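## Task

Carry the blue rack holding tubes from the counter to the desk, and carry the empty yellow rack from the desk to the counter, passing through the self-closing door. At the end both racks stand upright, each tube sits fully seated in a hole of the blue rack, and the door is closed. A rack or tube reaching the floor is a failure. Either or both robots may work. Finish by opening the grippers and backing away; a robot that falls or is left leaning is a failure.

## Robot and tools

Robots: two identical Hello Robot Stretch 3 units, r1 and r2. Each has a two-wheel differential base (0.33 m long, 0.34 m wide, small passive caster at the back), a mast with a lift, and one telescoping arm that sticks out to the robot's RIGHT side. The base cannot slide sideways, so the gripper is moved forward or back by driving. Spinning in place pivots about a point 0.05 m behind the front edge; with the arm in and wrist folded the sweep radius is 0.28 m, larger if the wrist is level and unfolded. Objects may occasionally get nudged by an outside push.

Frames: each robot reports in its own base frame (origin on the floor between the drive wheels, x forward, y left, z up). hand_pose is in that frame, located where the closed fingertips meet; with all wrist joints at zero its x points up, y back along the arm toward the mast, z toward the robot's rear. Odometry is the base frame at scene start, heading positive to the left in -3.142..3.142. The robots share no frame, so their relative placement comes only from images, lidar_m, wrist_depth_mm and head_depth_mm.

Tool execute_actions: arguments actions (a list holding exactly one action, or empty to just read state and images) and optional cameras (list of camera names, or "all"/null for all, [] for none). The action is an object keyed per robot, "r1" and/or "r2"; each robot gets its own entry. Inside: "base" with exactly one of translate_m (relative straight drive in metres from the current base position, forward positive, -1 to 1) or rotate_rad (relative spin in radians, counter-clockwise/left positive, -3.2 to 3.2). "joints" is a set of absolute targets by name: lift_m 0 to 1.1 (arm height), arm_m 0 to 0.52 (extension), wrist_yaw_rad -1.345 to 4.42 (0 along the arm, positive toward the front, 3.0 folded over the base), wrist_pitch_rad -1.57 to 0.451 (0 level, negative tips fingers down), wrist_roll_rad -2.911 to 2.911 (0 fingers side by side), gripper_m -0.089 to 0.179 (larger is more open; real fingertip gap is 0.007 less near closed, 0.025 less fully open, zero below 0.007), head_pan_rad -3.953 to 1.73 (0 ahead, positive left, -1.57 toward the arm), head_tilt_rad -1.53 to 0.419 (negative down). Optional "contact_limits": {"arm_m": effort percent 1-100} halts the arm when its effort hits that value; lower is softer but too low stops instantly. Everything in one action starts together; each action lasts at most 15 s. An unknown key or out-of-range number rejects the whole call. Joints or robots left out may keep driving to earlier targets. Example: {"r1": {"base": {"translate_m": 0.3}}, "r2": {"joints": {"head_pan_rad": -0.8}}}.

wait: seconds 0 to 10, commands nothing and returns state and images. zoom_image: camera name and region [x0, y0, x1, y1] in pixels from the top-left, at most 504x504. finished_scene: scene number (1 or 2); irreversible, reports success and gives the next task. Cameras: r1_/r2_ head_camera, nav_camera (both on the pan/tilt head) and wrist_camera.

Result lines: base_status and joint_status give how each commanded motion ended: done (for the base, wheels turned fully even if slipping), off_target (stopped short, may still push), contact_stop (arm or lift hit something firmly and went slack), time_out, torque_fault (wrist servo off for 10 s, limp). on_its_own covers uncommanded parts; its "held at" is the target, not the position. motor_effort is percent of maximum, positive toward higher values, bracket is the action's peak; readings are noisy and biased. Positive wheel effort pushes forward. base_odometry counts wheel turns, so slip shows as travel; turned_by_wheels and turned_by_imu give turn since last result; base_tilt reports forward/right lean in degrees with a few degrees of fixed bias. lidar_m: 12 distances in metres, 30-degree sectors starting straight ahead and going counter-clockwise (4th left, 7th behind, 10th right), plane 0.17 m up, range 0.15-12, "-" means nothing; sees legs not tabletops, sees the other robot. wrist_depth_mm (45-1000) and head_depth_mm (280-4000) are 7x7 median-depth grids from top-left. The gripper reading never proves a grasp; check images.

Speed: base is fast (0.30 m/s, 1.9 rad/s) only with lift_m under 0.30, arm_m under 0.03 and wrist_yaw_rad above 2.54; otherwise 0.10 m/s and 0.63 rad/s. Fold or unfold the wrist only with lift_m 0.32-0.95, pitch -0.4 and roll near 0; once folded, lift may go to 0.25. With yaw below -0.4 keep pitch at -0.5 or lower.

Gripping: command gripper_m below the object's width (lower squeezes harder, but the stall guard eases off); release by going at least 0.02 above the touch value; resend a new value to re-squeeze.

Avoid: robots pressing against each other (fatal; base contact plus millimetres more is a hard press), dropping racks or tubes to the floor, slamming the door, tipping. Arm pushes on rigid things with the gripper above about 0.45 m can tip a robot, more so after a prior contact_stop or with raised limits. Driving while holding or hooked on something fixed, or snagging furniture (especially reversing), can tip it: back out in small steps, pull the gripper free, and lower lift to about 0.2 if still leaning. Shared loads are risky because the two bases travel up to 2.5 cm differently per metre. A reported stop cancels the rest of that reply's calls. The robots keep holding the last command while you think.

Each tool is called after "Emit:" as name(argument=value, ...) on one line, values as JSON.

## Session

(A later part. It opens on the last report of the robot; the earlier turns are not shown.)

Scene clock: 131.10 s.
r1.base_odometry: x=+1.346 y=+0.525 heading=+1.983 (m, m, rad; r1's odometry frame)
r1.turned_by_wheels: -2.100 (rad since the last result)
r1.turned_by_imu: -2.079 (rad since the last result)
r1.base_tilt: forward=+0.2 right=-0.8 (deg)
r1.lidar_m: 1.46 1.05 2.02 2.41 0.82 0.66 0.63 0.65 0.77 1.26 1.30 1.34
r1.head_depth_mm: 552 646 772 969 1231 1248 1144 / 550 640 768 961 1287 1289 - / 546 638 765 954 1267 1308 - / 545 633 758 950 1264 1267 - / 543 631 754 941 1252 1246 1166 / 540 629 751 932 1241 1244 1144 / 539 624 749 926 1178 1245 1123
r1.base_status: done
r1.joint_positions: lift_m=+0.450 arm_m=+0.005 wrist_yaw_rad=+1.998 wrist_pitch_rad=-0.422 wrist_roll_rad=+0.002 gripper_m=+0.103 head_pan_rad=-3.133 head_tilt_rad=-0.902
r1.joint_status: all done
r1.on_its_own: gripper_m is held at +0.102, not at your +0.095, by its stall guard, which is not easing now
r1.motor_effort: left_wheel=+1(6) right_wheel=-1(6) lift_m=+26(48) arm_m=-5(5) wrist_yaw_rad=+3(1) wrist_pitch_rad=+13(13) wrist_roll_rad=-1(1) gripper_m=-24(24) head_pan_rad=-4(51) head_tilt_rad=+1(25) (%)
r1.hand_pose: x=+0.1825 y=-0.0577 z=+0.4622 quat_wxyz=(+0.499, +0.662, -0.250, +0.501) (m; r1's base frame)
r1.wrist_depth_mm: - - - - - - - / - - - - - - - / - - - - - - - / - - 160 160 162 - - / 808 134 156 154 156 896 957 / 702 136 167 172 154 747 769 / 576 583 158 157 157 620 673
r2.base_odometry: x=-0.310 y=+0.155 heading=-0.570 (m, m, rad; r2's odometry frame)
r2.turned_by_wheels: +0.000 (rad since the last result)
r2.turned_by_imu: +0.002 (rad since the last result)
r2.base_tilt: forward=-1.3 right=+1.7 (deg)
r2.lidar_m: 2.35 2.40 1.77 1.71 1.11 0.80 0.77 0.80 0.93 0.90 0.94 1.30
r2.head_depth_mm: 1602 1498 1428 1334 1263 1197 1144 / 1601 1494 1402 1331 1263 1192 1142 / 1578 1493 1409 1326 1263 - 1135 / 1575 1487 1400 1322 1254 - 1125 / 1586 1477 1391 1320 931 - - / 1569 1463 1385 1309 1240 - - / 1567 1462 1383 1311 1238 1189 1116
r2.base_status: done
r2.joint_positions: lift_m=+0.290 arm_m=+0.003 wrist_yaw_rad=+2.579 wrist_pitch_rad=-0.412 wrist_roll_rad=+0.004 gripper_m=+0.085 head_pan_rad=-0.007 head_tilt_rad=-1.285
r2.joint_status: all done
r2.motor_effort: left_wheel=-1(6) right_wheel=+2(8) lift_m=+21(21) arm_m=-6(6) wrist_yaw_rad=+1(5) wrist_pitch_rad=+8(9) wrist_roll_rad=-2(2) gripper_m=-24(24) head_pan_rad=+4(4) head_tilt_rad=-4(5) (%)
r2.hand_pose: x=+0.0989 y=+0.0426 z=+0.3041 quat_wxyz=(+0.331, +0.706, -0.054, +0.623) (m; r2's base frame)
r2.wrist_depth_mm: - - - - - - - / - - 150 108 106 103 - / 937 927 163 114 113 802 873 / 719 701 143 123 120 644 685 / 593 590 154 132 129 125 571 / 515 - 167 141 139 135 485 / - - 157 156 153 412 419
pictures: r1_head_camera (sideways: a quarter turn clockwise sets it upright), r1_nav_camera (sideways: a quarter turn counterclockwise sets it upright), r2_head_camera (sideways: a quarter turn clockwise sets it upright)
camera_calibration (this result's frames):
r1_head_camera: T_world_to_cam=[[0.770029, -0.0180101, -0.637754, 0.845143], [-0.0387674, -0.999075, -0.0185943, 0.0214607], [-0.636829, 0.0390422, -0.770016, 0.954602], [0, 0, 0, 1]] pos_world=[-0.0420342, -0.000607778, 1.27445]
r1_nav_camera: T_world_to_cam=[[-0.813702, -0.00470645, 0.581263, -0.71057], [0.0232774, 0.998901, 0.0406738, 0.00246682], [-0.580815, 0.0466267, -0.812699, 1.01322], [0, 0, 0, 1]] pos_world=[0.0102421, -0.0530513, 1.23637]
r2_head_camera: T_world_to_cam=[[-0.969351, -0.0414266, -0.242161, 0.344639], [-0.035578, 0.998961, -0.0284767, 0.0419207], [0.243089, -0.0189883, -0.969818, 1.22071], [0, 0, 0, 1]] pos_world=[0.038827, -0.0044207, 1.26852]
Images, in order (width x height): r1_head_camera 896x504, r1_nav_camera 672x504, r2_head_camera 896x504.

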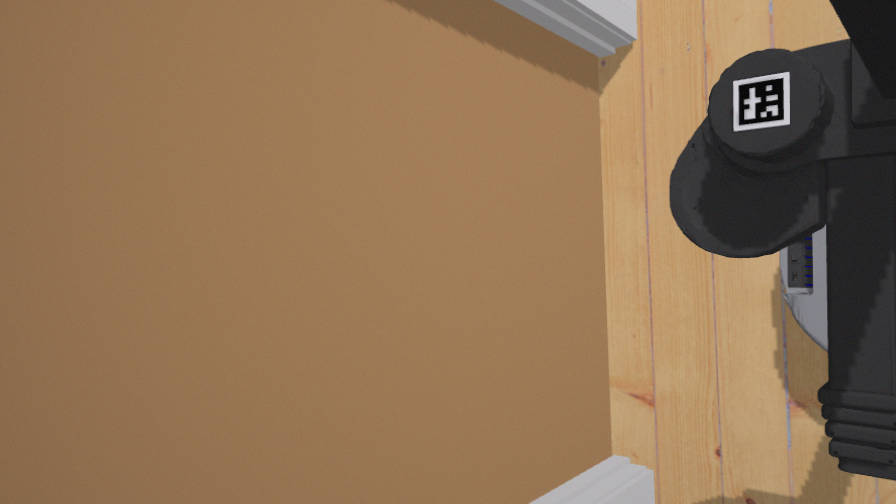

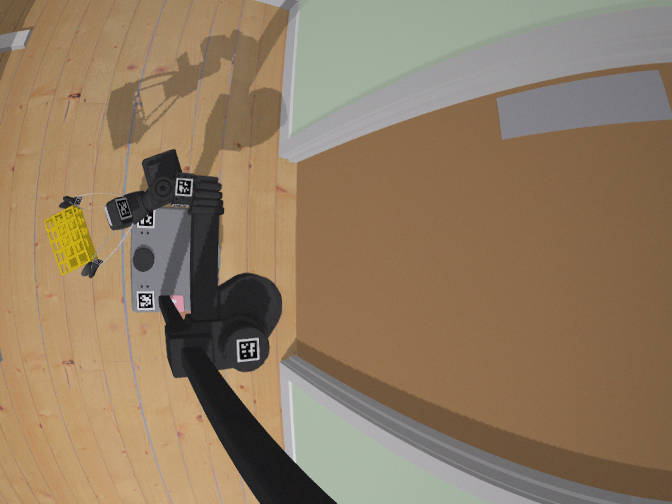

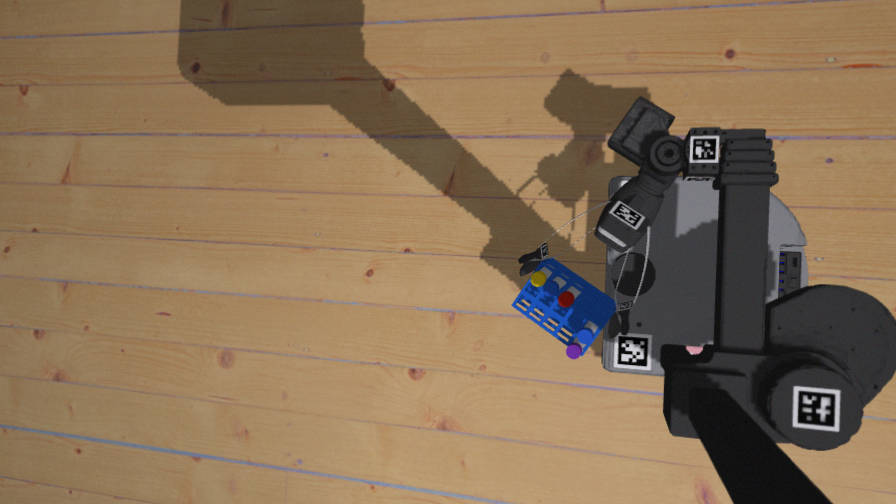

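Emit:
execute_actions(actions=[{"r1":{"base":{"translate_m":-0.34},"joints":{"lift_m":0.31}},"r2":{"base":{"translate_m":1.0},"joints":{"head_pan_rad":0,"head_tilt_rad":-0.6}}}], cameras=["r2_wrist_camera"])

Emit:
execute_actions(actions=[{"r1":{"base":{"translate_m":-0.3}},"r2":{"base":{"rotate_rad":1.595}}}], cameras=["r1_nav_camera","r2_wrist_camera","r2_head_camera"])

Scene clock: 140.73 s.
r1.base_odometry: x=+1.482 y=+0.214 heading=+1.983 (m, m, rad; r1's odometry frame)
r1.turned_by_wheels: +0.000 (rad since the last result)
r1.turned_by_imu: +0.001 (rad since the last result)
r1.base_tilt: forward=+0.2 right=-0.7 (deg)
r1.lidar_m: 1.37 1.38 2.49 0.95 0.42 0.30 0.29 0.30 0.40 0.78 1.30 1.62
r1.head_depth_mm: - 288 330 413 552 835 1124 / - 288 328 410 549 822 - / - 289 326 408 544 757 - / - 288 324 405 540 754 - / - 287 323 403 535 792 1101 / - 285 321 400 530 781 1115 / - 287 320 397 525 772 1092
r1.base_status: done
r1.joint_positions: lift_m=+0.310 arm_m=+0.005 wrist_yaw_rad=+1.998 wrist_pitch_rad=-0.422 wrist_roll_rad=+0.002 gripper_m=+0.103 head_pan_rad=-3.133 head_tilt_rad=-0.902
r1.joint_status: all done
r1.on_its_own: gripper_m is held at +0.102, not at your +0.095, by its stall guard, which is not easing now
r1.motor_effort: left_wheel=+1(2) right_wheel=+0(5) lift_m=+26(25) arm_m=-5(5) wrist_yaw_rad=+2(2) wrist_pitch_rad=+13(13) wrist_roll_rad=-1(1) gripper_m=-24(24) head_pan_rad=-5(5) head_tilt_rad=+1(1) (%)
r1.hand_pose: x=+0.1825 y=-0.0576 z=+0.3222 quat_wxyz=(+0.499, +0.662, -0.250, +0.501) (m; r1's base frame)
r1.wrist_depth_mm: - - - - - - - / - - - - - - - / - - - - - - - / 759 788 161 160 163 901 950 / 621 134 156 155 157 670 722 / 527 136 168 173 154 575 583 / 436 437 158 157 158 466 497
r2.base_odometry: x=+0.532 y=-0.385 heading=-0.570 (m, m, rad; r2's odometry frame)
r2.turned_by_wheels: +0.000 (rad since the last result)
r2.turned_by_imu: +0.006 (rad since the last result)
r2.base_tilt: forward=-1.2 right=+1.7 (deg)
r2.lidar_m: 1.36 1.42 1.76 1.70 1.77 1.83 1.76 1.27 0.95 0.92 0.95 1.33
r2.head_depth_mm: 1121 1256 1410 1621 1777 1450 1221 / 1121 1257 1420 1633 1745 1435 1212 / 1120 1258 1414 1638 1745 1429 1205 / 1126 1254 1425 1648 1735 1424 1198 / 1125 1260 1434 1641 1718 1401 1196 / 1131 1262 1429 1655 1701 1402 1187 / 1140 1263 1441 1657 1690 1395 1185
r2.base_status: done
r2.joint_positions: lift_m=+0.290 arm_m=+0.003 wrist_yaw_rad=+2.579 wrist_pitch_rad=-0.412 wrist_roll_rad=+0.004 gripper_m=+0.085 head_pan_rad=-0.007 head_tilt_rad=-0.605
r2.joint_status: all done
r2.motor_effort: left_wheel=-1(5) right_wheel=+2(8) lift_m=+21(21) arm_m=-5(5) wrist_yaw_rad=+1(1) wrist_pitch_rad=+9(9) wrist_roll_rad=-2(2) gripper_m=-23(23) head_pan_rad=+4(5) head_tilt_rad=+1(24) (%)
r2.hand_pose: x=+0.0989 y=+0.0426 z=+0.3041 quat_wxyz=(+0.331, +0.706, -0.054, +0.623) (m; r2's base frame)
r2.wrist_depth_mm: - - - - - - - / - - 151 - 106 - - / 925 919 163 114 113 802 886 / 736 724 142 123 120 642 690 / 594 591 154 132 129 125 566 / 511 - 167 141 139 135 482 / - - 157 157 153 414 421
pictures: r2_wrist_camera
camera_calibration (this result's frames):
r2_wrist_camera: T_world_to_cam=[[0.865522, -0.50009, -0.0279497, -0.0417333], [-0.306126, -0.484005, -0.819772, 0.330071], [0.396432, 0.718087, -0.572008, 0.267486], [0, 0, 0, 1]] pos_world=[0.0311244, -0.0531924, 0.42242]
Images, in order (width x height): r2_wrist_camera 644x364.

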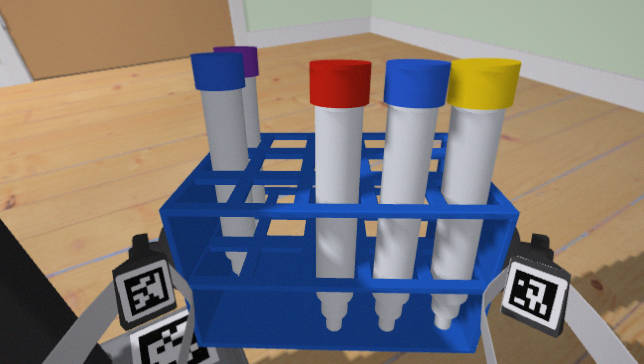

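Scene clock: 144.73 s.
r1.base_odometry: x=+1.603 y=-0.061 heading=+1.983 (m, m, rad; r1's odometry frame)
r1.turned_by_wheels: +0.000 (rad since the last result)
r1.turned_by_imu: +0.013 (rad since the last result)
r1.base_tilt: forward=+0.3 right=-1.0 (deg)
r1.lidar_m: 1.66 2.17 2.58 0.33 0.26 0.26 0.28 0.41 1.32 0.41 1.32 1.78
r1.head_depth_mm: - - 288 322 393 500 643 / - - 301 355 441 576 - / - 290 325 396 506 650 - / - 302 358 446 591 842 - / 289 327 398 510 712 1169 1165 / 304 361 451 598 896 1221 1129 / 330 402 516 723 1394 1246 1112
r1.base_status: translate_m off_target (by the wheels' count: -0.2999 of -0.3000)
r1.joint_positions: lift_m=+0.310 arm_m=+0.005 wrist_yaw_rad=+1.998 wrist_pitch_rad=-0.422 wrist_roll_rad=+0.002 gripper_m=+0.103 head_pan_rad=-3.134 head_tilt_rad=-0.899
r1.joint_status: not commanded
r1.on_its_own: gripper_m is held at +0.102, not at your +0.095, by its stall guard, which is not easing now; right_wheel is at rest, and its effort (-21) is outside its rest range (-18 to +18)
r1.motor_effort: left_wheel=-15(38) right_wheel=-21(49) lift_m=+29(29) arm_m=-5(5) wrist_yaw_rad=+2(2) wrist_pitch_rad=+13(14) wrist_roll_rad=-1(1) gripper_m=-24(24) head_pan_rad=-4(4) head_tilt_rad=+0(1) (%)
r1.hand_pose: x=+0.1824 y=-0.0576 z=+0.3220 quat_wxyz=(+0.499, +0.662, -0.249, +0.501) (m; r1's base frame)
r1.wrist_depth_mm: - - - - - - - / - - - - - - - / 996 - - - - - - / 766 787 160 161 163 903 896 / 611 134 157 155 157 673 717 / 533 137 168 173 151 583 589 / 436 435 158 157 157 477 497
r2.base_odometry: x=+0.532 y=-0.385 heading=+1.025 (m, m, rad; r2's odometry frame)
r2.turned_by_wheels: +1.595 (rad since the last result)
r2.turned_by_imu: +1.557 (rad since the last result)
r2.base_tilt: forward=-1.3 right=+1.7 (deg)
r2.lidar_m: 1.26 1.77 1.82 1.76 1.26 0.94 0.92 0.96 1.34 1.36 1.42 1.24
r2.head_depth_mm: 982 1121 1760 2037 1768 1443 1215 / 1058 1145 1265 1442 1667 1432 1210 / 1144 1252 1388 1564 1674 1420 1208 / 1236 1363 1541 1747 1730 1406 1195 / 1335 1497 1703 1964 1712 1407 1191 / 1434 1585 1812 2005 1710 1394 1184 / 1445 1612 1844 2014 1691 1386 1183
r2.base_status: done
r2.joint_positions: lift_m=+0.290 arm_m=+0.003 wrist_yaw_rad=+2.579 wrist_pitch_rad=-0.412 wrist_roll_rad=+0.004 gripper_m=+0.085 head_pan_rad=-0.007 head_tilt_rad=-0.605
r2.joint_status: not commanded
r2.motor_effort: left_wheel=-1(6) right_wheel=+2(9) lift_m=+21(21) arm_m=-5(6) wrist_yaw_rad=+1(1) wrist_pitch_rad=+8(9) wrist_roll_rad=-2(2) gripper_m=-23(23) head_pan_rad=+4(4) head_tilt_rad=+2(2) (%)
r2.hand_pose: x=+0.0989 y=+0.0426 z=+0.3041 quat_wxyz=(+0.331, +0.706, -0.054, +0.623) (m; r2's base frame)
r2.wrist_depth_mm: - - - - - - - / - - 134 - 106 - - / 940 921 163 115 113 796 877 / 726 718 143 121 120 636 695 / 594 591 154 131 129 125 573 / 515 - 167 141 138 135 483 / - - 157 157 153 414 422
pictures: r1_nav_camera (sideways: a quarter turn counterclockwise sets it upright), r2_head_camera (sideways: a quarter turn clockwise sets it upright), r2_wrist_camera
camera_calibration (this result's frames):
r1_nav_camera: T_world_to_cam=[[-0.812173, -0.00415931, 0.583401, -0.713366], [0.0240414, 0.998887, 0.0405903, 0.00257073], [-0.582921, 0.0469921, -0.811169, 1.01124], [0, 0, 0, 1]] pos_world=[0.0100349, -0.0530554, 1.23636]
r2_head_camera: T_world_to_cam=[[-0.601432, -0.0440997, -0.797706, 1.06613], [-0.00846813, 0.998771, -0.0488306, 0.0682895], [0.798879, -0.0226132, -0.601066, 0.737967], [0, 0, 0, 1]] pos_world=[0.0522366, -0.00450165, 1.29736]
r2_wrist_camera: T_world_to_cam=[[0.865523, -0.500089, -0.0279461, -0.0417374], [-0.306123, -0.484007, -0.819772, 0.330064], [0.396433, 0.718086, -0.572008, 0.267487], [0, 0, 0, 1]] pos_world=[0.0311242, -0.0531976, 0.422416]
Images, in order (width x height): r1_nav_camera 672x504, r2_head_camera 896x504, r2_wrist_camera 644x364.

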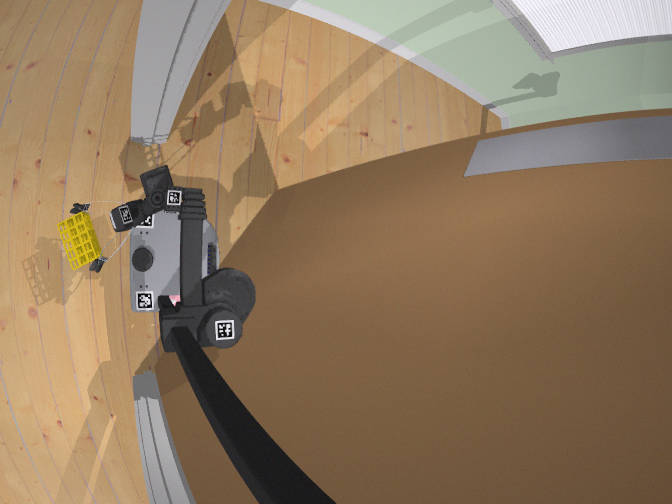

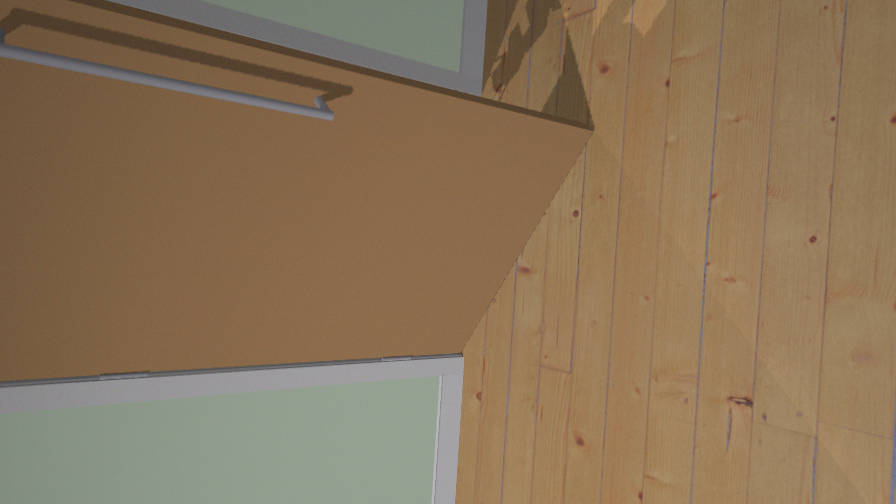

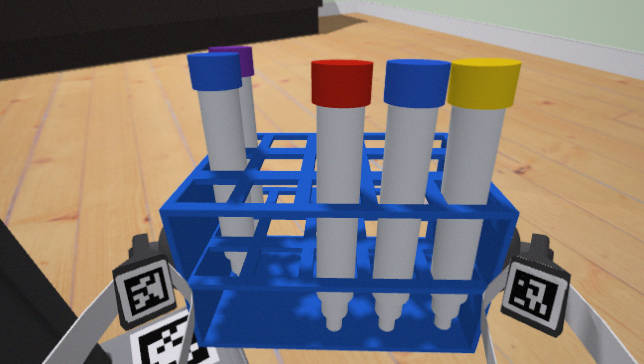

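Emit:
execute_actions(actions=[{"r1":{"base":{"translate_m":-0.5}}}], cameras=["r2_head_camera"])

Emit:
execute_actions(actions=[{"r1":{"base":{"rotate_rad":-1.2}}}], cameras=["r1_nav_camera","r2_nav_camera"])

Scene clock: 153.80 s.
r1.base_odometry: x=+1.803 y=-0.519 heading=+1.983 (m, m, rad; r1's odometry frame)
r1.turned_by_wheels: +0.000 (rad since the last result)
r1.turned_by_imu: +0.002 (rad since the last result)
r1.base_tilt: forward=+0.2 right=-0.9 (deg)
r1.lidar_m: 2.14 0.51 0.26 0.21 0.21 0.24 1.21 1.83 1.32 1.27 0.63 0.62
r1.head_depth_mm: 1864 307 333 367 412 465 529 / 1987 2238 1826 461 524 609 - / 1924 1423 1638 1658 1388 851 - / 1963 2165 1635 1648 1418 1273 - / 1961 2243 1913 1646 1416 1244 1168 / 1951 2220 1976 1644 1420 1241 1126 / 1960 2214 1958 1657 1420 1243 1110
r1.base_status: done
r1.joint_positions: lift_m=+0.310 arm_m=+0.005 wrist_yaw_rad=+1.998 wrist_pitch_rad=-0.422 wrist_roll_rad=+0.002 gripper_m=+0.103 head_pan_rad=-3.134 head_tilt_rad=-0.899
r1.joint_status: not commanded
r1.on_its_own: gripper_m is held at +0.102, not at your +0.095, by its stall guard, which is not easing now
r1.motor_effort: left_wheel=+0(29) right_wheel=-7(39) lift_m=+29(29) arm_m=-5(5) wrist_yaw_rad=+2(2) wrist_pitch_rad=+13(13) wrist_roll_rad=-1(1) gripper_m=-24(24) head_pan_rad=-4(4) head_tilt_rad=+0(1) (%)
r1.hand_pose: x=+0.1824 y=-0.0576 z=+0.3220 quat_wxyz=(+0.499, +0.662, -0.249, +0.501) (m; r1's base frame)
r1.wrist_depth_mm: 384 571 - - - - - / 387 574 - - - - - / 390 570 - - - - - / 400 515 160 162 164 939 934 / 406 134 157 154 156 675 712 / 384 136 168 173 151 584 589 / 430 440 157 157 156 471 487
r2.base_odometry: x=+0.532 y=-0.385 heading=+1.025 (m, m, rad; r2's odometry frame)
r2.turned_by_wheels: +0.000 (rad since the last result)
r2.turned_by_imu: +0.001 (rad since the last result)
r2.base_tilt: forward=-1.2 right=+1.7 (deg)
r2.lidar_m: 0.89 1.78 1.83 1.76 1.26 0.94 0.92 0.96 1.34 1.36 1.42 1.77
r2.head_depth_mm: 3250 1643 1812 2037 1781 1437 1226 / 3299 3675 3218 2078 1756 1445 1209 / 3282 3726 3162 2074 1587 1432 1203 / 741 842 960 1242 1469 1411 1203 / 868 977 1152 1470 1602 1403 1193 / 1407 1594 1827 2037 1697 1403 1190 / 1448 1608 1833 2022 1697 1394 1185
r2.base_status: not commanded
r2.joint_positions: lift_m=+0.290 arm_m=+0.003 wrist_yaw_rad=+2.579 wrist_pitch_rad=-0.412 wrist_roll_rad=+0.004 gripper_m=+0.085 head_pan_rad=-0.007 head_tilt_rad=-0.605
r2.joint_status: not commanded
r2.motor_effort: left_wheel=-1(1) right_wheel=+2(2) lift_m=+21(21) arm_m=-5(5) wrist_yaw_rad=+1(1) wrist_pitch_rad=+8(8) wrist_roll_rad=-2(3) gripper_m=-23(23) head_pan_rad=+5(4) head_tilt_rad=+2(1) (%)
r2.hand_pose: x=+0.0989 y=+0.0426 z=+0.3041 quat_wxyz=(+0.331, +0.706, -0.054, +0.623) (m; r2's base frame)
r2.wrist_depth_mm: - - - - - - - / - - 135 - 106 - - / 938 924 164 114 113 790 869 / 724 715 143 122 120 643 684 / 595 597 155 131 129 125 564 / 520 - 167 142 138 135 488 / - - 157 156 153 413 419
pictures: r2_head_camera (sideways: a quarter turn clockwise sets it upright)
camera_calibration (this result's frames):
r2_head_camera: T_world_to_cam=[[-0.601432, -0.0440997, -0.797706, 1.06613], [-0.00846813, 0.998771, -0.0488306, 0.0682895], [0.798879, -0.0226132, -0.601066, 0.737967], [0, 0, 0, 1]] pos_world=[0.0522366, -0.00450165, 1.29736]
Images, in order (width x height): r2_head_camera 896x504.

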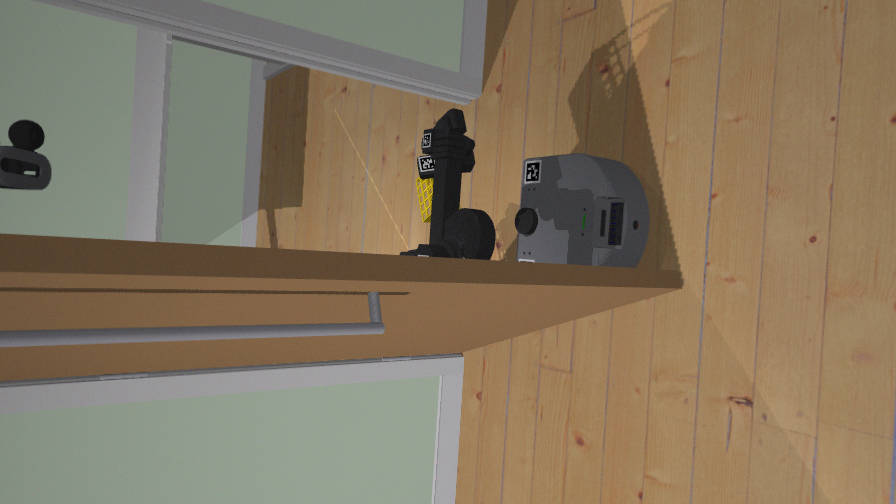

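Scene clock: 156.63 s.
r1.base_odometry: x=+1.803 y=-0.519 heading=+0.784 (m, m, rad; r1's odometry frame)
r1.turned_by_wheels: -1.200 (rad since the last result)
r1.turned_by_imu: -1.161 (rad since the last result)
r1.base_tilt: forward=+0.3 right=-0.7 (deg)
r1.lidar_m: 0.74 0.61 2.35 2.15 0.34 0.28 0.27 0.30 1.21 2.08 1.37 1.27
r1.head_depth_mm: - - 298 355 462 655 1006 / - - 302 364 477 680 - / - - 303 374 492 666 - / - - 307 383 509 720 - / - - 314 393 526 792 1134 / - - 321 403 545 838 1127 / - 289 328 415 565 1183 1114
r1.base_status: done
r1.joint_positions: lift_m=+0.310 arm_m=+0.005 wrist_yaw_rad=+1.998 wrist_pitch_rad=-0.422 wrist_roll_rad=+0.002 gripper_m=+0.103 head_pan_rad=-3.134 head_tilt_rad=-0.899
r1.joint_status: not commanded
r1.on_its_own: gripper_m is held at +0.102, not at your +0.095, by its stall guard, which is not easing now
r1.motor_effort: left_wheel=-3(11) right_wheel=-18(26) lift_m=+29(29) arm_m=-5(5) wrist_yaw_rad=+2(2) wrist_pitch_rad=+13(13) wrist_roll_rad=-1(1) gripper_m=-24(24) head_pan_rad=-4(4) head_tilt_rad=+0(0) (%)
r1.hand_pose: x=+0.1824 y=-0.0576 z=+0.3220 quat_wxyz=(+0.499, +0.662, -0.249, +0.501) (m; r1's base frame)
r1.wrist_depth_mm: - - 571 663 873 - 851 / - - 622 713 - - 882 / - - 661 778 - - 954 / 773 771 160 161 162 893 895 / 618 134 156 155 157 692 712 / 527 136 169 173 151 587 587 / 432 436 157 157 158 474 494
r2.base_odometry: x=+0.532 y=-0.385 heading=+1.025 (m, m, rad; r2's odometry frame)
r2.turned_by_wheels: +0.000 (rad since the last result)
r2.turned_by_imu: +0.000 (rad since the last result)
r2.base_tilt: forward=-1.3 right=+1.7 (deg)
r2.lidar_m: 0.87 1.78 1.82 1.76 1.26 0.94 0.92 0.96 1.34 1.36 1.42 1.76
r2.head_depth_mm: 3270 1657 1792 2027 1773 1447 1214 / 3272 3663 3195 2104 1776 1430 1216 / 3340 3687 3186 2241 1630 1418 1204 / 3278 3097 2945 1667 1559 1420 1200 / 735 813 927 1124 1527 1376 1187 / 1388 1571 1781 2011 1702 1401 1195 / 1448 1620 1822 2024 1699 1382 1182
r2.base_status: not commanded
r2.joint_positions: lift_m=+0.290 arm_m=+0.003 wrist_yaw_rad=+2.579 wrist_pitch_rad=-0.412 wrist_roll_rad=+0.004 gripper_m=+0.085 head_pan_rad=-0.007 head_tilt_rad=-0.605
r2.joint_status: not commanded
r2.motor_effort: left_wheel=-1(1) right_wheel=+2(2) lift_m=+21(21) arm_m=-5(5) wrist_yaw_rad=+1(1) wrist_pitch_rad=+8(8) wrist_roll_rad=-2(3) gripper_m=-24(24) head_pan_rad=+4(4) head_tilt_rad=+2(2) (%)
r2.hand_pose: x=+0.0989 y=+0.0426 z=+0.3041 quat_wxyz=(+0.331, +0.706, -0.054, +0.623) (m; r2's base frame)
r2.wrist_depth_mm: - - - - - - - / - - 134 - 106 - - / 928 936 163 114 113 800 876 / 724 724 142 121 119 638 669 / 593 589 154 131 129 125 569 / 519 - 167 141 139 135 487 / - - 157 156 152 411 422
pictures: r1_nav_camera (sideways: a quarter turn counterclockwise sets it upright), r2_nav_camera (sideways: a quarter turn counterclockwise sets it upright)
camera_calibration (this result's frames):
r1_nav_camera: T_world_to_cam=[[-0.812175, -0.00416126, 0.5834, -0.713363], [0.0240389, 0.998887, 0.0405904, 0.00257066], [-0.582919, 0.0469908, -0.81117, 1.01124], [0, 0, 0, 1]] pos_world=[0.0100351, -0.0530553, 1.23636]
r2_nav_camera: T_world_to_cam=[[0.572148, 0.0224271, 0.819843, -1.02974], [-0.0187943, -0.999005, 0.0404442, 0.00467633], [0.819935, -0.0385484, -0.571158, 0.694558], [0, 0, 0, 1]] pos_world=[0.0197617, 0.0545399, 1.24074]
Images, in order (width x height): r1_nav_camera 672x504, r2_nav_camera 672x504.

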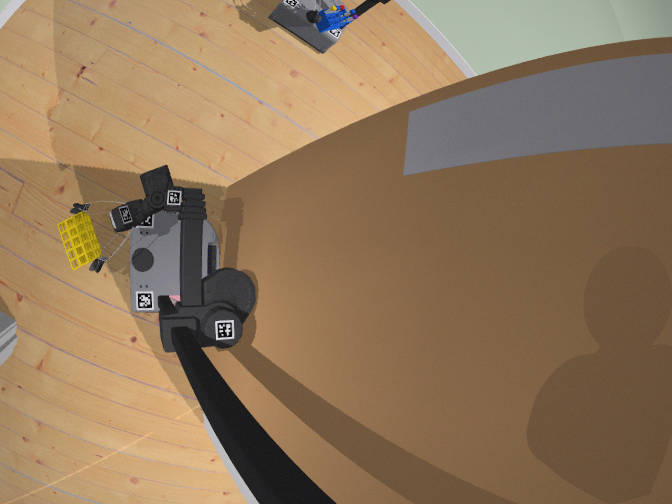

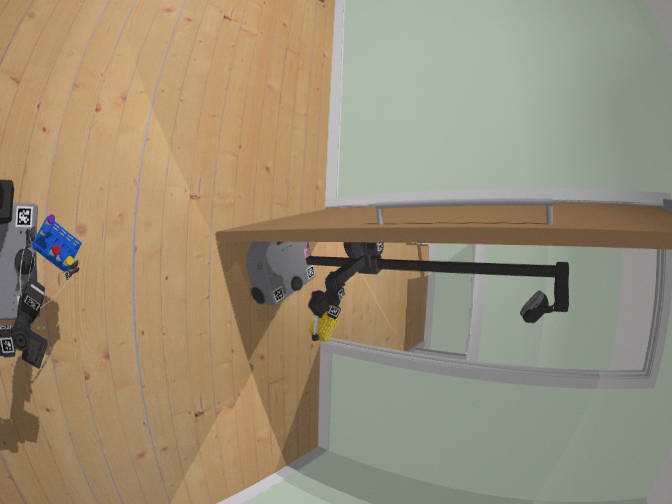

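Emit:
execute_actions(actions=[{"r1":{"base":{"translate_m":-0.3}}}], cameras=["r2_nav_camera"])

Scene clock: 164.67 s.
r1.base_odometry: x=+1.591 y=-0.731 heading=+0.784 (m, m, rad; r1's odometry frame)
r1.turned_by_wheels: +0.000 (rad since the last result)
r1.turned_by_imu: -0.038 (rad since the last result)
r1.base_tilt: forward=+0.1 right=-0.8 (deg)
r1.lidar_m: 0.97 0.86 2.25 0.36 0.27 0.26 0.27 0.38 1.12 1.10 1.65 1.50
r1.head_depth_mm: - - 288 323 397 512 680 / - - 298 351 440 583 - / - - 315 384 494 643 - / - 294 342 425 563 796 - / - 308 374 475 655 1046 1148 / 292 331 410 539 1343 1248 1126 / 302 361 463 1619 1413 1237 1113
r1.base_status: translate_m off_target (by the wheels' count: -0.2997 of -0.3000)
r1.joint_positions: lift_m=+0.310 arm_m=+0.005 wrist_yaw_rad=+2.001 wrist_pitch_rad=-0.423 wrist_roll_rad=+0.002 gripper_m=+0.103 head_pan_rad=-3.134 head_tilt_rad=-0.897
r1.joint_status: not commanded
r1.on_its_own: gripper_m is held at +0.102, not at your +0.095, by its stall guard, which is not easing now; left_wheel is at rest, and its effort (-29) is outside its rest range (-18 to +18); right_wheel is at rest, and its effort (-42) is outside its rest range (-18 to +18)
r1.motor_effort: left_wheel=-29(36) right_wheel=-42(48) lift_m=+31(31) arm_m=-3(5) wrist_yaw_rad=-1(3) wrist_pitch_rad=+14(15) wrist_roll_rad=-1(1) gripper_m=-24(24) head_pan_rad=-4(4) head_tilt_rad=-2(2) (%)
r1.hand_pose: x=+0.1821 y=-0.0570 z=+0.3218 quat_wxyz=(+0.498, +0.662, -0.249, +0.501) (m; r1's base frame)
r1.wrist_depth_mm: - - - 839 - - - / - - - 960 - - - / 978 - - 970 - - - / 749 791 161 163 164 921 925 / 602 134 157 155 157 670 706 / 524 136 169 174 153 589 585 / 440 439 157 156 158 469 503
r2.base_odometry: x=+0.532 y=-0.385 heading=+1.025 (m, m, rad; r2's odometry frame)
r2.turned_by_wheels: +0.000 (rad since the last result)
r2.turned_by_imu: +0.001 (rad since the last result)
r2.base_tilt: forward=-1.3 right=+1.6 (deg)
r2.lidar_m: 1.11 0.96 1.83 1.76 1.26 0.94 0.92 0.96 1.34 1.36 1.42 1.76
r2.head_depth_mm: 3223 1646 1795 2024 1763 1447 1223 / 3282 3684 3190 2088 1759 1433 1211 / 3296 3660 3171 2242 1738 1429 1198 / 3299 3634 3104 2224 1672 1417 1197 / 3327 3704 2937 2118 1459 1404 1196 / 1169 1253 1391 1359 1522 1401 1186 / 1016 1085 1151 1232 1335 1359 1184
r2.base_status: not commanded
r2.joint_positions: lift_m=+0.290 arm_m=+0.003 wrist_yaw_rad=+2.579 wrist_pitch_rad=-0.412 wrist_roll_rad=+0.004 gripper_m=+0.085 head_pan_rad=-0.007 head_tilt_rad=-0.605
r2.joint_status: not commanded
r2.motor_effort: left_wheel=-1(1) right_wheel=+2(1) lift_m=+21(21) arm_m=-6(6) wrist_yaw_rad=+1(1) wrist_pitch_rad=+9(9) wrist_roll_rad=-3(2) gripper_m=-23(24) head_pan_rad=+4(4) head_tilt_rad=+3(1) (%)
r2.hand_pose: x=+0.0989 y=+0.0426 z=+0.3041 quat_wxyz=(+0.331, +0.706, -0.054, +0.623) (m; r2's base frame)
r2.wrist_depth_mm: - - - - - 779 819 / - - 134 - 106 787 814 / 945 917 163 114 113 800 728 / 728 726 143 121 119 643 697 / 600 588 154 131 129 125 572 / 517 - 167 142 138 135 485 / - - 157 156 153 414 420
pictures: r2_nav_camera (sideways: a quarter turn counterclockwise sets it upright)
camera_calibration (this result's frames):
r2_nav_camera: T_world_to_cam=[[0.572149, 0.022427, 0.819843, -1.02974], [-0.0187945, -0.999005, 0.0404442, 0.00467633], [0.819935, -0.0385486, -0.571158, 0.694558], [0, 0, 0, 1]] pos_world=[0.0197617, 0.0545399, 1.24074]
Images, in order (width x height): r2_nav_camera 672x504.

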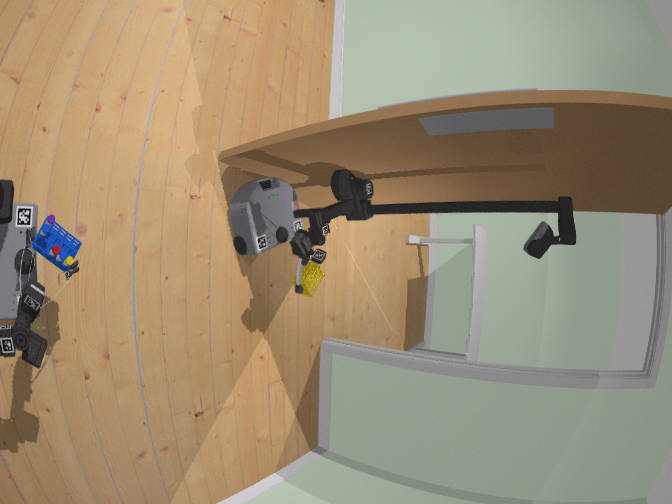

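Emit:
execute_actions(actions=[{"r1":{"base":{"rotate_rad":0.9},"joints":{"wrist_yaw_rad":2.3,"head_pan_rad":0.6,"head_tilt_rad":-1.2}},"r2":{"base":{"rotate_rad":-1.07}}}], cameras=[])

Emit:
execute_actions(actions=[{"r1":{"base":{"translate_m":-0.27}},"r2":{"base":{"translate_m":0.6}}}], cameras=[])

Emit:
execute_actions(actions=[{"r2":{"base":{"rotate_rad":1.39},"joints":{"head_tilt_rad":-0.8}}}], cameras=["r1_nav_camera","r2_nav_camera","r2_head_camera"])

Scene clock: 181.57 s.
r1.base_odometry: x=+1.591 y=-0.731 heading=+1.684 (m, m, rad; r1's odometry frame)
r1.turned_by_wheels: +0.900 (rad since the last result)
r1.turned_by_imu: +0.890 (rad since the last result)
r1.base_tilt: forward=+0.2 right=-0.9 (deg)
r1.lidar_m: 2.52 0.39 0.23 0.20 0.20 0.24 2.05 1.03 1.80 1.51 1.26 0.86
r1.head_depth_mm: 1847 1655 1511 1379 1270 1180 1107 / 1835 1650 1499 1379 1276 1185 1117 / 1822 1659 1497 1377 1274 1168 - / 1796 1627 1483 1357 1270 1182 - / 483 567 688 881 1216 - - / 382 433 501 594 730 911 - / 317 351 393 449 522 601 -
r1.base_status: done
r1.joint_positions: lift_m=+0.310 arm_m=+0.005 wrist_yaw_rad=+2.297 wrist_pitch_rad=-0.423 wrist_roll_rad=+0.002 gripper_m=+0.103 head_pan_rad=+0.593 head_tilt_rad=-1.186
r1.joint_status: all done
r1.on_its_own: gripper_m is held at +0.102, not at your +0.095, by its stall guard, which is not easing now
r1.motor_effort: left_wheel=+0(30) right_wheel=-3(37) lift_m=+31(31) arm_m=-3(3) wrist_yaw_rad=+3(4) wrist_pitch_rad=+13(14) wrist_roll_rad=-1(1) gripper_m=-24(24) head_pan_rad=+5(50) head_tilt_rad=-6(26) (%)
r1.hand_pose: x=+0.1461 y=-0.0017 z=+0.3218 quat_wxyz=(+0.419, +0.692, -0.148, +0.569) (m; r1's base frame)
r1.wrist_depth_mm: 241 290 392 - - - - / 252 309 417 - - - - / 261 325 442 - - - - / 274 319 161 163 164 887 929 / 286 134 157 155 158 691 725 / 286 136 169 173 154 583 582 / 326 377 157 156 157 478 501
r2.base_odometry: x=+0.532 y=-0.385 heading=-0.045 (m, m, rad; r2's odometry frame)
r2.turned_by_wheels: -1.070 (rad since the last result)
r2.turned_by_imu: -1.045 (rad since the last result)
r2.base_tilt: forward=-1.3 right=+1.7 (deg)
r2.lidar_m: 1.42 1.77 1.11 0.91 1.84 1.76 1.28 0.95 0.92 0.96 1.32 1.36
r2.head_depth_mm: 1126 1224 1351 1505 1645 1452 1220 / 1176 1300 1441 1614 1718 1436 1213 / 1252 1369 1542 1744 1742 1416 1214 / 1325 1465 1667 1899 1728 1409 1200 / 1409 1584 1790 2040 1716 1409 1193 / 1507 1703 1949 2093 1703 1400 1192 / 1633 1838 2130 2154 1708 1386 1189
r2.base_status: done
r2.joint_positions: lift_m=+0.290 arm_m=+0.003 wrist_yaw_rad=+2.579 wrist_pitch_rad=-0.412 wrist_roll_rad=+0.004 gripper_m=+0.085 head_pan_rad=-0.007 head_tilt_rad=-0.605
r2.joint_status: not commanded
r2.motor_effort: left_wheel=+2(10) right_wheel=-1(7) lift_m=+21(21) arm_m=-5(5) wrist_yaw_rad=+1(1) wrist_pitch_rad=+8(8) wrist_roll_rad=-2(3) gripper_m=-23(23) head_pan_rad=+4(4) head_tilt_rad=+2(2) (%)
r2.hand_pose: x=+0.0989 y=+0.0426 z=+0.3041 quat_wxyz=(+0.331, +0.706, -0.054, +0.623) (m; r2's base frame)
r2.wrist_depth_mm: - 884 - - - - - / - - 150 899 106 - - / 933 902 163 114 113 798 874 / 734 719 143 121 119 639 694 / 595 583 154 132 129 126 569 / 519 - 167 141 138 134 487 / - - 157 156 153 411 420
pictures: none
No camera images: the call's "cameras" was empty. Leave "cameras" out to get every camera's image.

Scene clock: 185.43 s.
r1.base_odometry: x=+1.621 y=-0.999 heading=+1.684 (m, m, rad; r1's odometry frame)
r1.turned_by_wheels: +0.000 (rad since the last result)
r1.turned_by_imu: +0.001 (rad since the last result)
r1.base_tilt: forward=+0.1 right=-0.7 (deg)
r1.lidar_m: 2.79 0.33 0.21 0.19 0.19 1.74 1.80 1.79 0.76 1.59 1.58 1.10
r1.head_depth_mm: 1840 1652 1501 1380 1276 1184 1106 / 1832 1655 1513 1378 1273 1180 1121 / 708 1051 1460 1377 1268 1168 - / 501 628 842 1285 1263 1180 - / 388 459 564 732 1046 - - / 316 362 424 512 648 835 - / - 305 340 394 470 554 -
r1.base_status: done
r1.joint_positions: lift_m=+0.310 arm_m=+0.005 wrist_yaw_rad=+2.297 wrist_pitch_rad=-0.423 wrist_roll_rad=+0.002 gripper_m=+0.103 head_pan_rad=+0.593 head_tilt_rad=-1.186
r1.joint_status: not commanded
r1.on_its_own: gripper_m is held at +0.102, not at your +0.095, by its stall guard, which is not easing now
r1.motor_effort: left_wheel=+1(4) right_wheel=+0(9) lift_m=+31(31) arm_m=-3(3) wrist_yaw_rad=+3(4) wrist_pitch_rad=+13(14) wrist_roll_rad=-1(1) gripper_m=-24(24) head_pan_rad=+4(4) head_tilt_rad=-6(6) (%)
r1.hand_pose: x=+0.1461 y=-0.0016 z=+0.3218 quat_wxyz=(+0.419, +0.692, -0.148, +0.569) (m; r1's base frame)
r1.wrist_depth_mm: 220 266 342 499 - - - / 228 280 369 560 - - - / 241 297 389 570 - - - / 251 288 162 163 164 913 910 / 266 135 158 155 157 685 739 / 263 136 170 173 153 588 600 / 302 351 157 155 158 476 504
r2.base_odometry: x=+1.131 y=-0.412 heading=-0.045 (m, m, rad; r2's odometry frame)
r2.turned_by_wheels: +0.000 (rad since the last result)
r2.turned_by_imu: +0.004 (rad since the last result)
r2.base_tilt: forward=-1.2 right=+1.7 (deg)
r2.lidar_m: 0.89 1.23 1.38 1.23 1.17 2.28 1.71 1.26 1.22 1.18 0.88 0.85
r2.head_depth_mm: 682 742 817 896 1027 1188 1219 / 720 788 871 983 1123 1300 1209 / 752 836 933 1060 1223 1372 1204 / 812 899 998 1158 1351 1415 1201 / 864 966 1095 1268 1505 1404 1194 / 923 1039 1197 1409 1595 1392 1185 / 993 1128 1311 1571 1690 1390 1179
r2.base_status: done
r2.joint_positions: lift_m=+0.290 arm_m=+0.003 wrist_yaw_rad=+2.579 wrist_pitch_rad=-0.412 wrist_roll_rad=+0.004 gripper_m=+0.085 head_pan_rad=-0.007 head_tilt_rad=-0.605
r2.joint_status: not commanded
r2.motor_effort: left_wheel=+1(10) right_wheel=-1(5) lift_m=+21(21) arm_m=-5(5) wrist_yaw_rad=+1(1) wrist_pitch_rad=+9(8) wrist_roll_rad=-2(2) gripper_m=-23(23) head_pan_rad=+4(4) head_tilt_rad=+3(2) (%)
r2.hand_pose: x=+0.0989 y=+0.0426 z=+0.3041 quat_wxyz=(+0.331, +0.706, -0.054, +0.623) (m; r2's base frame)
r2.wrist_depth_mm: - - - - - - 905 / - - 135 - 105 - 931 / 951 929 163 114 113 793 841 / 700 716 143 122 120 639 690 / 593 593 155 132 129 126 569 / 519 - 167 141 138 135 486 / - - 157 156 152 413 420
pictures: none
No camera images: the call's "cameras" was empty. Leave "cameras" out to get every camera's image.

Scene clock: 187.53 s.
r1.base_odometry: x=+1.621 y=-0.999 heading=+1.684 (m, m, rad; r1's odometry frame)
r1.turned_by_wheels: +0.000 (rad since the last result)
r1.turned_by_imu: +0.000 (rad since the last result)
r1.base_tilt: forward=+0.3 right=-0.8 (deg)
r1.lidar_m: 2.78 0.33 0.21 0.19 0.19 1.74 1.80 1.79 0.89 1.59 1.58 1.10
r1.head_depth_mm: 1833 1652 1512 1380 1272 1183 1106 / 1828 1661 1506 1377 1270 1185 1119 / 710 1053 1457 1378 1273 1171 - / 500 627 842 1278 1265 1174 - / 388 459 566 732 1044 - - / 317 362 423 512 648 837 - / - 304 340 394 470 554 -
r1.base_status: not commanded
r1.joint_positions: lift_m=+0.310 arm_m=+0.005 wrist_yaw_rad=+2.297 wrist_pitch_rad=-0.423 wrist_roll_rad=+0.002 gripper_m=+0.103 head_pan_rad=+0.593 head_tilt_rad=-1.186
r1.joint_status: not commanded
r1.on_its_own: gripper_m is held at +0.102, not at your +0.095, by its stall guard, which is not easing now
r1.motor_effort: left_wheel=+1(1) right_wheel=+1(1) lift_m=+31(31) arm_m=-3(3) wrist_yaw_rad=+4(2) wrist_pitch_rad=+14(14) wrist_roll_rad=-1(1) gripper_m=-24(24) head_pan_rad=+4(4) head_tilt_rad=-6(6) (%)
r1.hand_pose: x=+0.1461 y=-0.0016 z=+0.3218 quat_wxyz=(+0.419, +0.692, -0.148, +0.569) (m; r1's base frame)
r1.wrist_depth_mm: 219 262 349 506 - - - / 229 278 367 547 - - - / 239 292 389 568 - - - / 248 292 161 163 164 902 913 / 264 134 157 155 158 681 711 / 262 136 169 173 153 576 592 / 301 344 157 156 159 470 496
r2.base_odometry: x=+1.131 y=-0.412 heading=+1.345 (m, m, rad; r2's odometry frame)
r2.turned_by_wheels: +1.390 (rad since the last result)
r2.turned_by_imu: +1.357 (rad since the last result)
r2.base_tilt: forward=-1.3 right=+1.7 (deg)
r2.lidar_m: 1.46 0.90 2.28 2.14 1.35 1.22 1.23 0.94 0.85 0.85 1.04 1.38
r2.head_depth_mm: 3002 2898 1528 1706 1525 1303 1142 / 3119 2966 2277 1756 1499 1288 1138 / 3207 2963 2240 1799 1492 1290 1132 / 3339 2932 2229 1783 1498 1288 1121 / 3521 2871 2117 1759 1478 1278 1115 / 1348 1483 1684 1730 1468 1261 1112 / 1163 1286 1431 1314 1291 1260 1111
r2.base_status: done
r2.joint_positions: lift_m=+0.290 arm_m=+0.003 wrist_yaw_rad=+2.579 wrist_pitch_rad=-0.412 wrist_roll_rad=+0.004 gripper_m=+0.085 head_pan_rad=-0.007 head_tilt_rad=-0.790
r2.joint_status: all done
r2.motor_effort: left_wheel=-1(7) right_wheel=+2(9) lift_m=+21(21) arm_m=-5(5) wrist_yaw_rad=+1(1) wrist_pitch_rad=+8(8) wrist_roll_rad=-3(2) gripper_m=-24(23) head_pan_rad=+4(5) head_tilt_rad=-2(13) (%)
r2.hand_pose: x=+0.0989 y=+0.0426 z=+0.3041 quat_wxyz=(+0.331, +0.706, -0.054, +0.623) (m; r2's base frame)
r2.wrist_depth_mm: - - - - - 928 939 / - - 135 - 106 917 - / 952 931 163 114 112 801 892 / 733 726 143 123 120 636 697 / 595 587 154 132 129 126 569 / 520 - 167 141 138 135 484 / - - 156 157 152 412 419
pictures: r1_nav_camera (sideways: a quarter turn counterclockwise sets it upright), r2_head_camera (sideways: a quarter turn clockwise sets it upright), r2_nav_camera (sideways: a quarter turn counterclockwise sets it upright)
camera_calibration (this result's frames):
r1_nav_camera: T_world_to_cam=[[0.783824, 0.525757, 0.330453, -0.39362], [0.542401, -0.838752, 0.0479131, -0.0101081], [0.302359, 0.141683, -0.942605, 1.17663], [0, 0, 0, 1]] pos_world=[-0.0417529, 0.0317622, 1.23965]
r2_head_camera: T_world_to_cam=[[-0.738098, -0.0431961, -0.67331, 0.904837], [-0.0172085, 0.998829, -0.0452153, 0.0636247], [0.674474, -0.0217867, -0.737977, 0.916807], [0, 0, 0, 1]] pos_world=[0.0505902, -0.00449061, 1.28869]
r2_nav_camera: T_world_to_cam=[[0.713392, 0.0214931, 0.700436, -0.874966], [-0.0111323, -0.999056, 0.0419945, 0.00262125], [0.700677, -0.0377559, -0.712479, 0.879115], [0, 0, 0, 1]] pos_world=[0.0082468, 0.0546163, 1.2391]
Images, in order (width x height): r1_nav_camera 672x504, r2_head_camera 896x504, r2_nav_camera 672x504.

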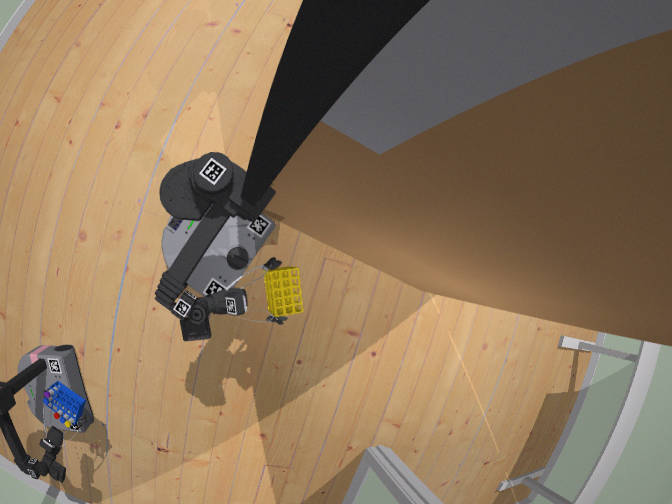

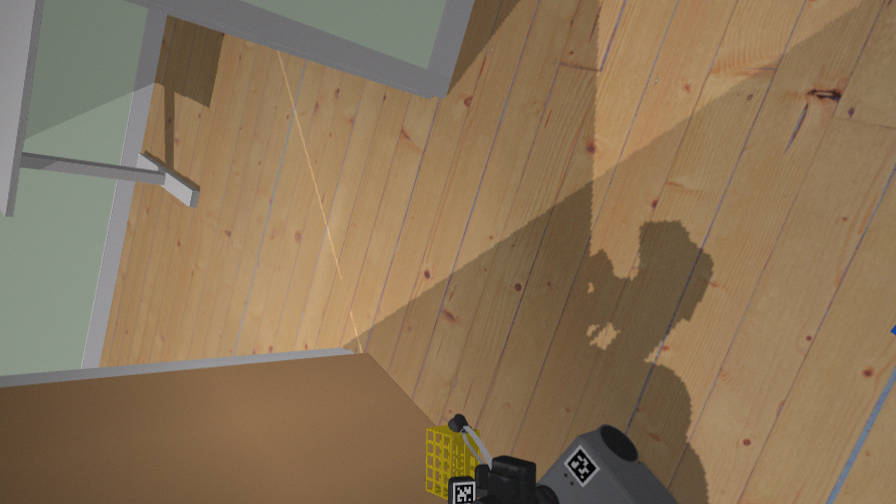

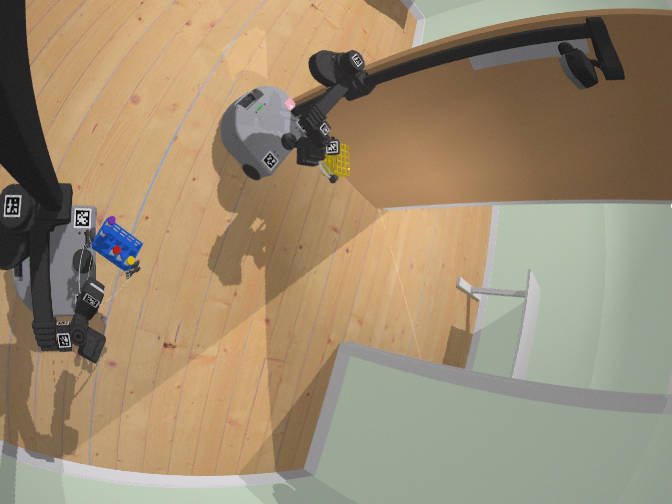

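Emit:
execute_actions(actions=[{"r2":{"base":{"rotate_rad":-0.05}}}], cameras=[])

Emit:
execute_actions(actions=[{"r2":{"base":{"translate_m":1.0}}}], cameras=["r2_nav_camera","r2_head_camera"])

Scene clock: 193.90 s.
r1.base_odometry: x=+1.621 y=-0.999 heading=+1.684 (m, m, rad; r1's odometry frame)
r1.turned_by_wheels: +0.000 (rad since the last result)
r1.turned_by_imu: -0.001 (rad since the last result)
r1.base_tilt: forward=+0.2 right=-0.8 (deg)
r1.lidar_m: 2.78 0.33 0.21 0.19 0.19 1.74 1.80 1.79 0.89 1.59 1.59 1.10
r1.head_depth_mm: 1839 1655 1501 1380 1276 1183 1106 / 1835 1650 1506 1378 1278 1178 1120 / 706 1051 1465 1377 1270 1164 - / 501 628 842 1276 1271 1176 - / 388 458 563 731 1045 - - / 317 362 424 512 647 836 - / - 304 340 394 470 553 -
r1.base_status: not commanded
r1.joint_positions: lift_m=+0.310 arm_m=+0.005 wrist_yaw_rad=+2.297 wrist_pitch_rad=-0.423 wrist_roll_rad=+0.002 gripper_m=+0.103 head_pan_rad=+0.593 head_tilt_rad=-1.186
r1.joint_status: not commanded
r1.on_its_own: gripper_m is held at +0.102, not at your +0.095, by its stall guard, which is not easing now
r1.motor_effort: left_wheel=+1(1) right_wheel=+1(0) lift_m=+31(31) arm_m=-3(3) wrist_yaw_rad=+3(1) wrist_pitch_rad=+14(14) wrist_roll_rad=-1(1) gripper_m=-24(24) head_pan_rad=+4(4) head_tilt_rad=-6(6) (%)
r1.hand_pose: x=+0.1461 y=-0.0016 z=+0.3218 quat_wxyz=(+0.419, +0.692, -0.148, +0.569) (m; r1's base frame)
r1.wrist_depth_mm: 219 263 344 494 - - - / 227 278 369 541 - - - / 240 294 394 571 - - - / 250 291 161 163 163 897 918 / 264 134 157 156 157 680 729 / 265 137 169 173 152 576 588 / 303 346 156 155 157 470 494
r2.base_odometry: x=+1.131 y=-0.412 heading=+1.295 (m, m, rad; r2's odometry frame)
r2.turned_by_wheels: -0.050 (rad since the last result)
r2.turned_by_imu: -0.049 (rad since the last result)
r2.base_tilt: forward=-1.3 right=+1.7 (deg)
r2.lidar_m: 1.54 0.90 2.28 2.28 1.38 1.22 1.22 0.96 0.85 0.85 1.01 1.38
r2.head_depth_mm: 2452 1313 1493 1719 1517 1300 1143 / 3115 2970 2191 1769 1508 1291 1132 / 3130 2963 2249 1801 1498 1289 1130 / 3286 2925 2226 1783 1493 1278 1128 / 3413 2897 2214 1772 1488 1273 1123 / 3398 1705 1822 1754 1479 1265 1119 / 1240 1355 1502 1559 1320 1264 1109
r2.base_status: done
r2.joint_positions: lift_m=+0.290 arm_m=+0.003 wrist_yaw_rad=+2.579 wrist_pitch_rad=-0.412 wrist_roll_rad=+0.004 gripper_m=+0.085 head_pan_rad=-0.007 head_tilt_rad=-0.790
r2.joint_status: not commanded
r2.motor_effort: left_wheel=+2(5) right_wheel=-1(5) lift_m=+21(21) arm_m=-5(5) wrist_yaw_rad=+1(1) wrist_pitch_rad=+9(9) wrist_roll_rad=-2(2) gripper_m=-24(23) head_pan_rad=+4(4) head_tilt_rad=-3(3) (%)
r2.hand_pose: x=+0.0989 y=+0.0426 z=+0.3041 quat_wxyz=(+0.331, +0.706, -0.054, +0.623) (m; r2's base frame)
r2.wrist_depth_mm: - - - - - 962 - / - - 151 - 106 - - / 945 919 163 114 113 795 874 / 724 721 143 123 120 647 692 / 595 591 155 132 129 125 570 / 518 - 167 141 138 135 486 / - - 157 156 152 414 419
pictures: none
No camera images: the call's "cameras" was empty. Leave "cameras" out to get every camera's image.

Scene clock: 199.07 s.
r1.base_odometry: x=+1.621 y=-0.999 heading=+1.684 (m, m, rad; r1's odometry frame)
r1.turned_by_wheels: +0.000 (rad since the last result)
r1.turned_by_imu: -0.001 (rad since the last result)
r1.base_tilt: forward=+0.2 right=-1.0 (deg)
r1.lidar_m: 2.79 0.33 0.21 0.19 0.19 1.74 1.80 1.79 1.89 1.59 1.58 0.41
r1.head_depth_mm: 1840 1660 1506 1372 1134 1093 1112 / 1838 1653 1507 1378 1278 1183 1117 / 708 1052 1464 1377 1272 1169 - / 501 627 844 1288 1272 1179 - / 388 459 564 734 1048 - - / 316 362 424 512 646 837 - / - 304 340 394 469 553 -
r1.base_status: not commanded
r1.joint_positions: lift_m=+0.310 arm_m=+0.005 wrist_yaw_rad=+2.297 wrist_pitch_rad=-0.423 wrist_roll_rad=+0.002 gripper_m=+0.103 head_pan_rad=+0.593 head_tilt_rad=-1.186
r1.joint_status: not commanded
r1.on_its_own: gripper_m is held at +0.102, not at your +0.095, by its stall guard, which is not easing now
r1.motor_effort: left_wheel=+1(1) right_wheel=+1(1) lift_m=+31(31) arm_m=-3(3) wrist_yaw_rad=+3(3) wrist_pitch_rad=+14(14) wrist_roll_rad=-1(1) gripper_m=-24(24) head_pan_rad=+4(4) head_tilt_rad=-6(6) (%)
r1.hand_pose: x=+0.1461 y=-0.0016 z=+0.3218 quat_wxyz=(+0.419, +0.692, -0.148, +0.569) (m; r1's base frame)
r1.wrist_depth_mm: 220 267 343 504 - - - / 228 277 371 551 - - - / 241 293 386 559 - - - / 253 292 162 163 163 912 901 / 262 134 157 156 158 685 704 / 263 137 168 174 153 580 598 / 300 348 157 156 158 474 326
r2.base_odometry: x=+1.404 y=+0.550 heading=+1.295 (m, m, rad; r2's odometry frame)
r2.turned_by_wheels: +0.000 (rad since the last result)
r2.turned_by_imu: +0.006 (rad since the last result)
r2.base_tilt: forward=-1.3 right=+1.6 (deg)
r2.lidar_m: 2.16 0.60 0.57 0.58 0.68 2.17 2.14 1.29 1.14 0.83 0.53 2.27
r2.head_depth_mm: 1954 2448 2277 1836 1516 1301 1109 / 1913 2547 2256 1801 1506 1295 1135 / 2018 2589 2237 1802 1497 1295 1134 / 2352 2660 2211 1782 1488 1287 1123 / 2465 2717 2199 1764 1481 1277 1121 / 2577 2799 2172 1753 1478 1264 1115 / 2679 2830 2150 1736 1211 1210 1112
r2.base_status: done
r2.joint_positions: lift_m=+0.290 arm_m=+0.003 wrist_yaw_rad=+2.579 wrist_pitch_rad=-0.412 wrist_roll_rad=+0.004 gripper_m=+0.085 head_pan_rad=-0.007 head_tilt_rad=-0.791
r2.joint_status: not commanded
r2.motor_effort: left_wheel=+1(9) right_wheel=-1(6) lift_m=+21(21) arm_m=-5(5) wrist_yaw_rad=+1(1) wrist_pitch_rad=+8(9) wrist_roll_rad=-2(2) gripper_m=-23(24) head_pan_rad=+4(4) head_tilt_rad=-2(3) (%)
r2.hand_pose: x=+0.0988 y=+0.0426 z=+0.3041 quat_wxyz=(+0.331, +0.706, -0.054, +0.623) (m; r2's base frame)
r2.wrist_depth_mm: 503 518 530 545 557 641 - / 543 563 135 107 105 646 - / 586 617 163 162 112 796 888 / 550 662 143 122 120 648 695 / 554 581 155 132 129 126 570 / 517 - 167 141 138 134 487 / - - 157 156 151 410 419
pictures: r2_head_camera (sideways: a quarter turn clockwise sets it upright), r2_nav_camera (sideways: a quarter turn counterclockwise sets it upright)
camera_calibration (this result's frames):
r2_head_camera: T_world_to_cam=[[-0.738567, -0.0431931, -0.672795, 0.904169], [-0.0172402, 0.998829, -0.0451987, 0.0636032], [0.673959, -0.0217832, -0.738447, 0.917422], [0, 0, 0, 1]] pos_world=[0.050581, -0.00449054, 1.28866]
r2_nav_camera: T_world_to_cam=[[0.71388, 0.0214899, 0.699938, -0.87432], [-0.0111028, -0.999056, 0.0419976, 0.00261702], [0.70018, -0.0377526, -0.712968, 0.879754], [0, 0, 0, 1]] pos_world=[0.00820297, 0.0546166, 1.2391]
Images, in order (width x height): r2_head_camera 896x504, r2_nav_camera 672x504.

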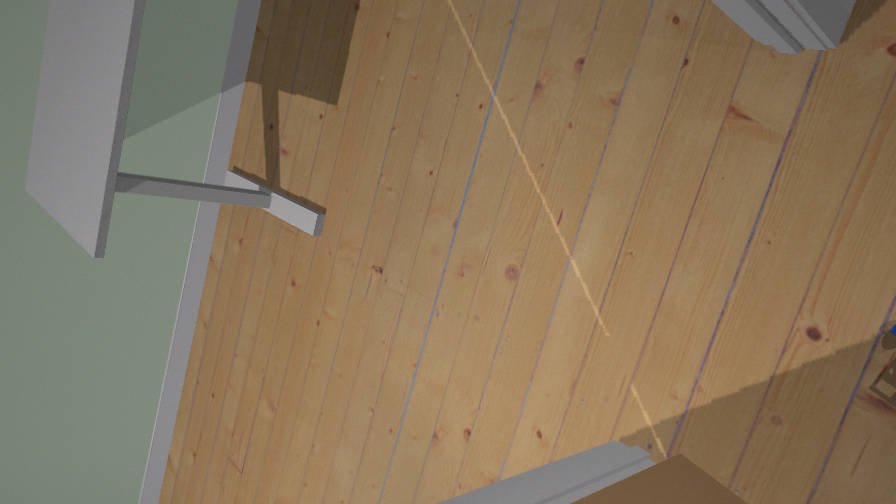

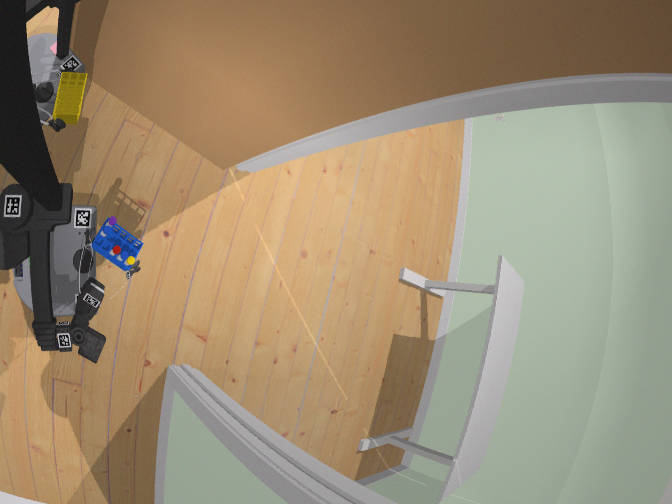

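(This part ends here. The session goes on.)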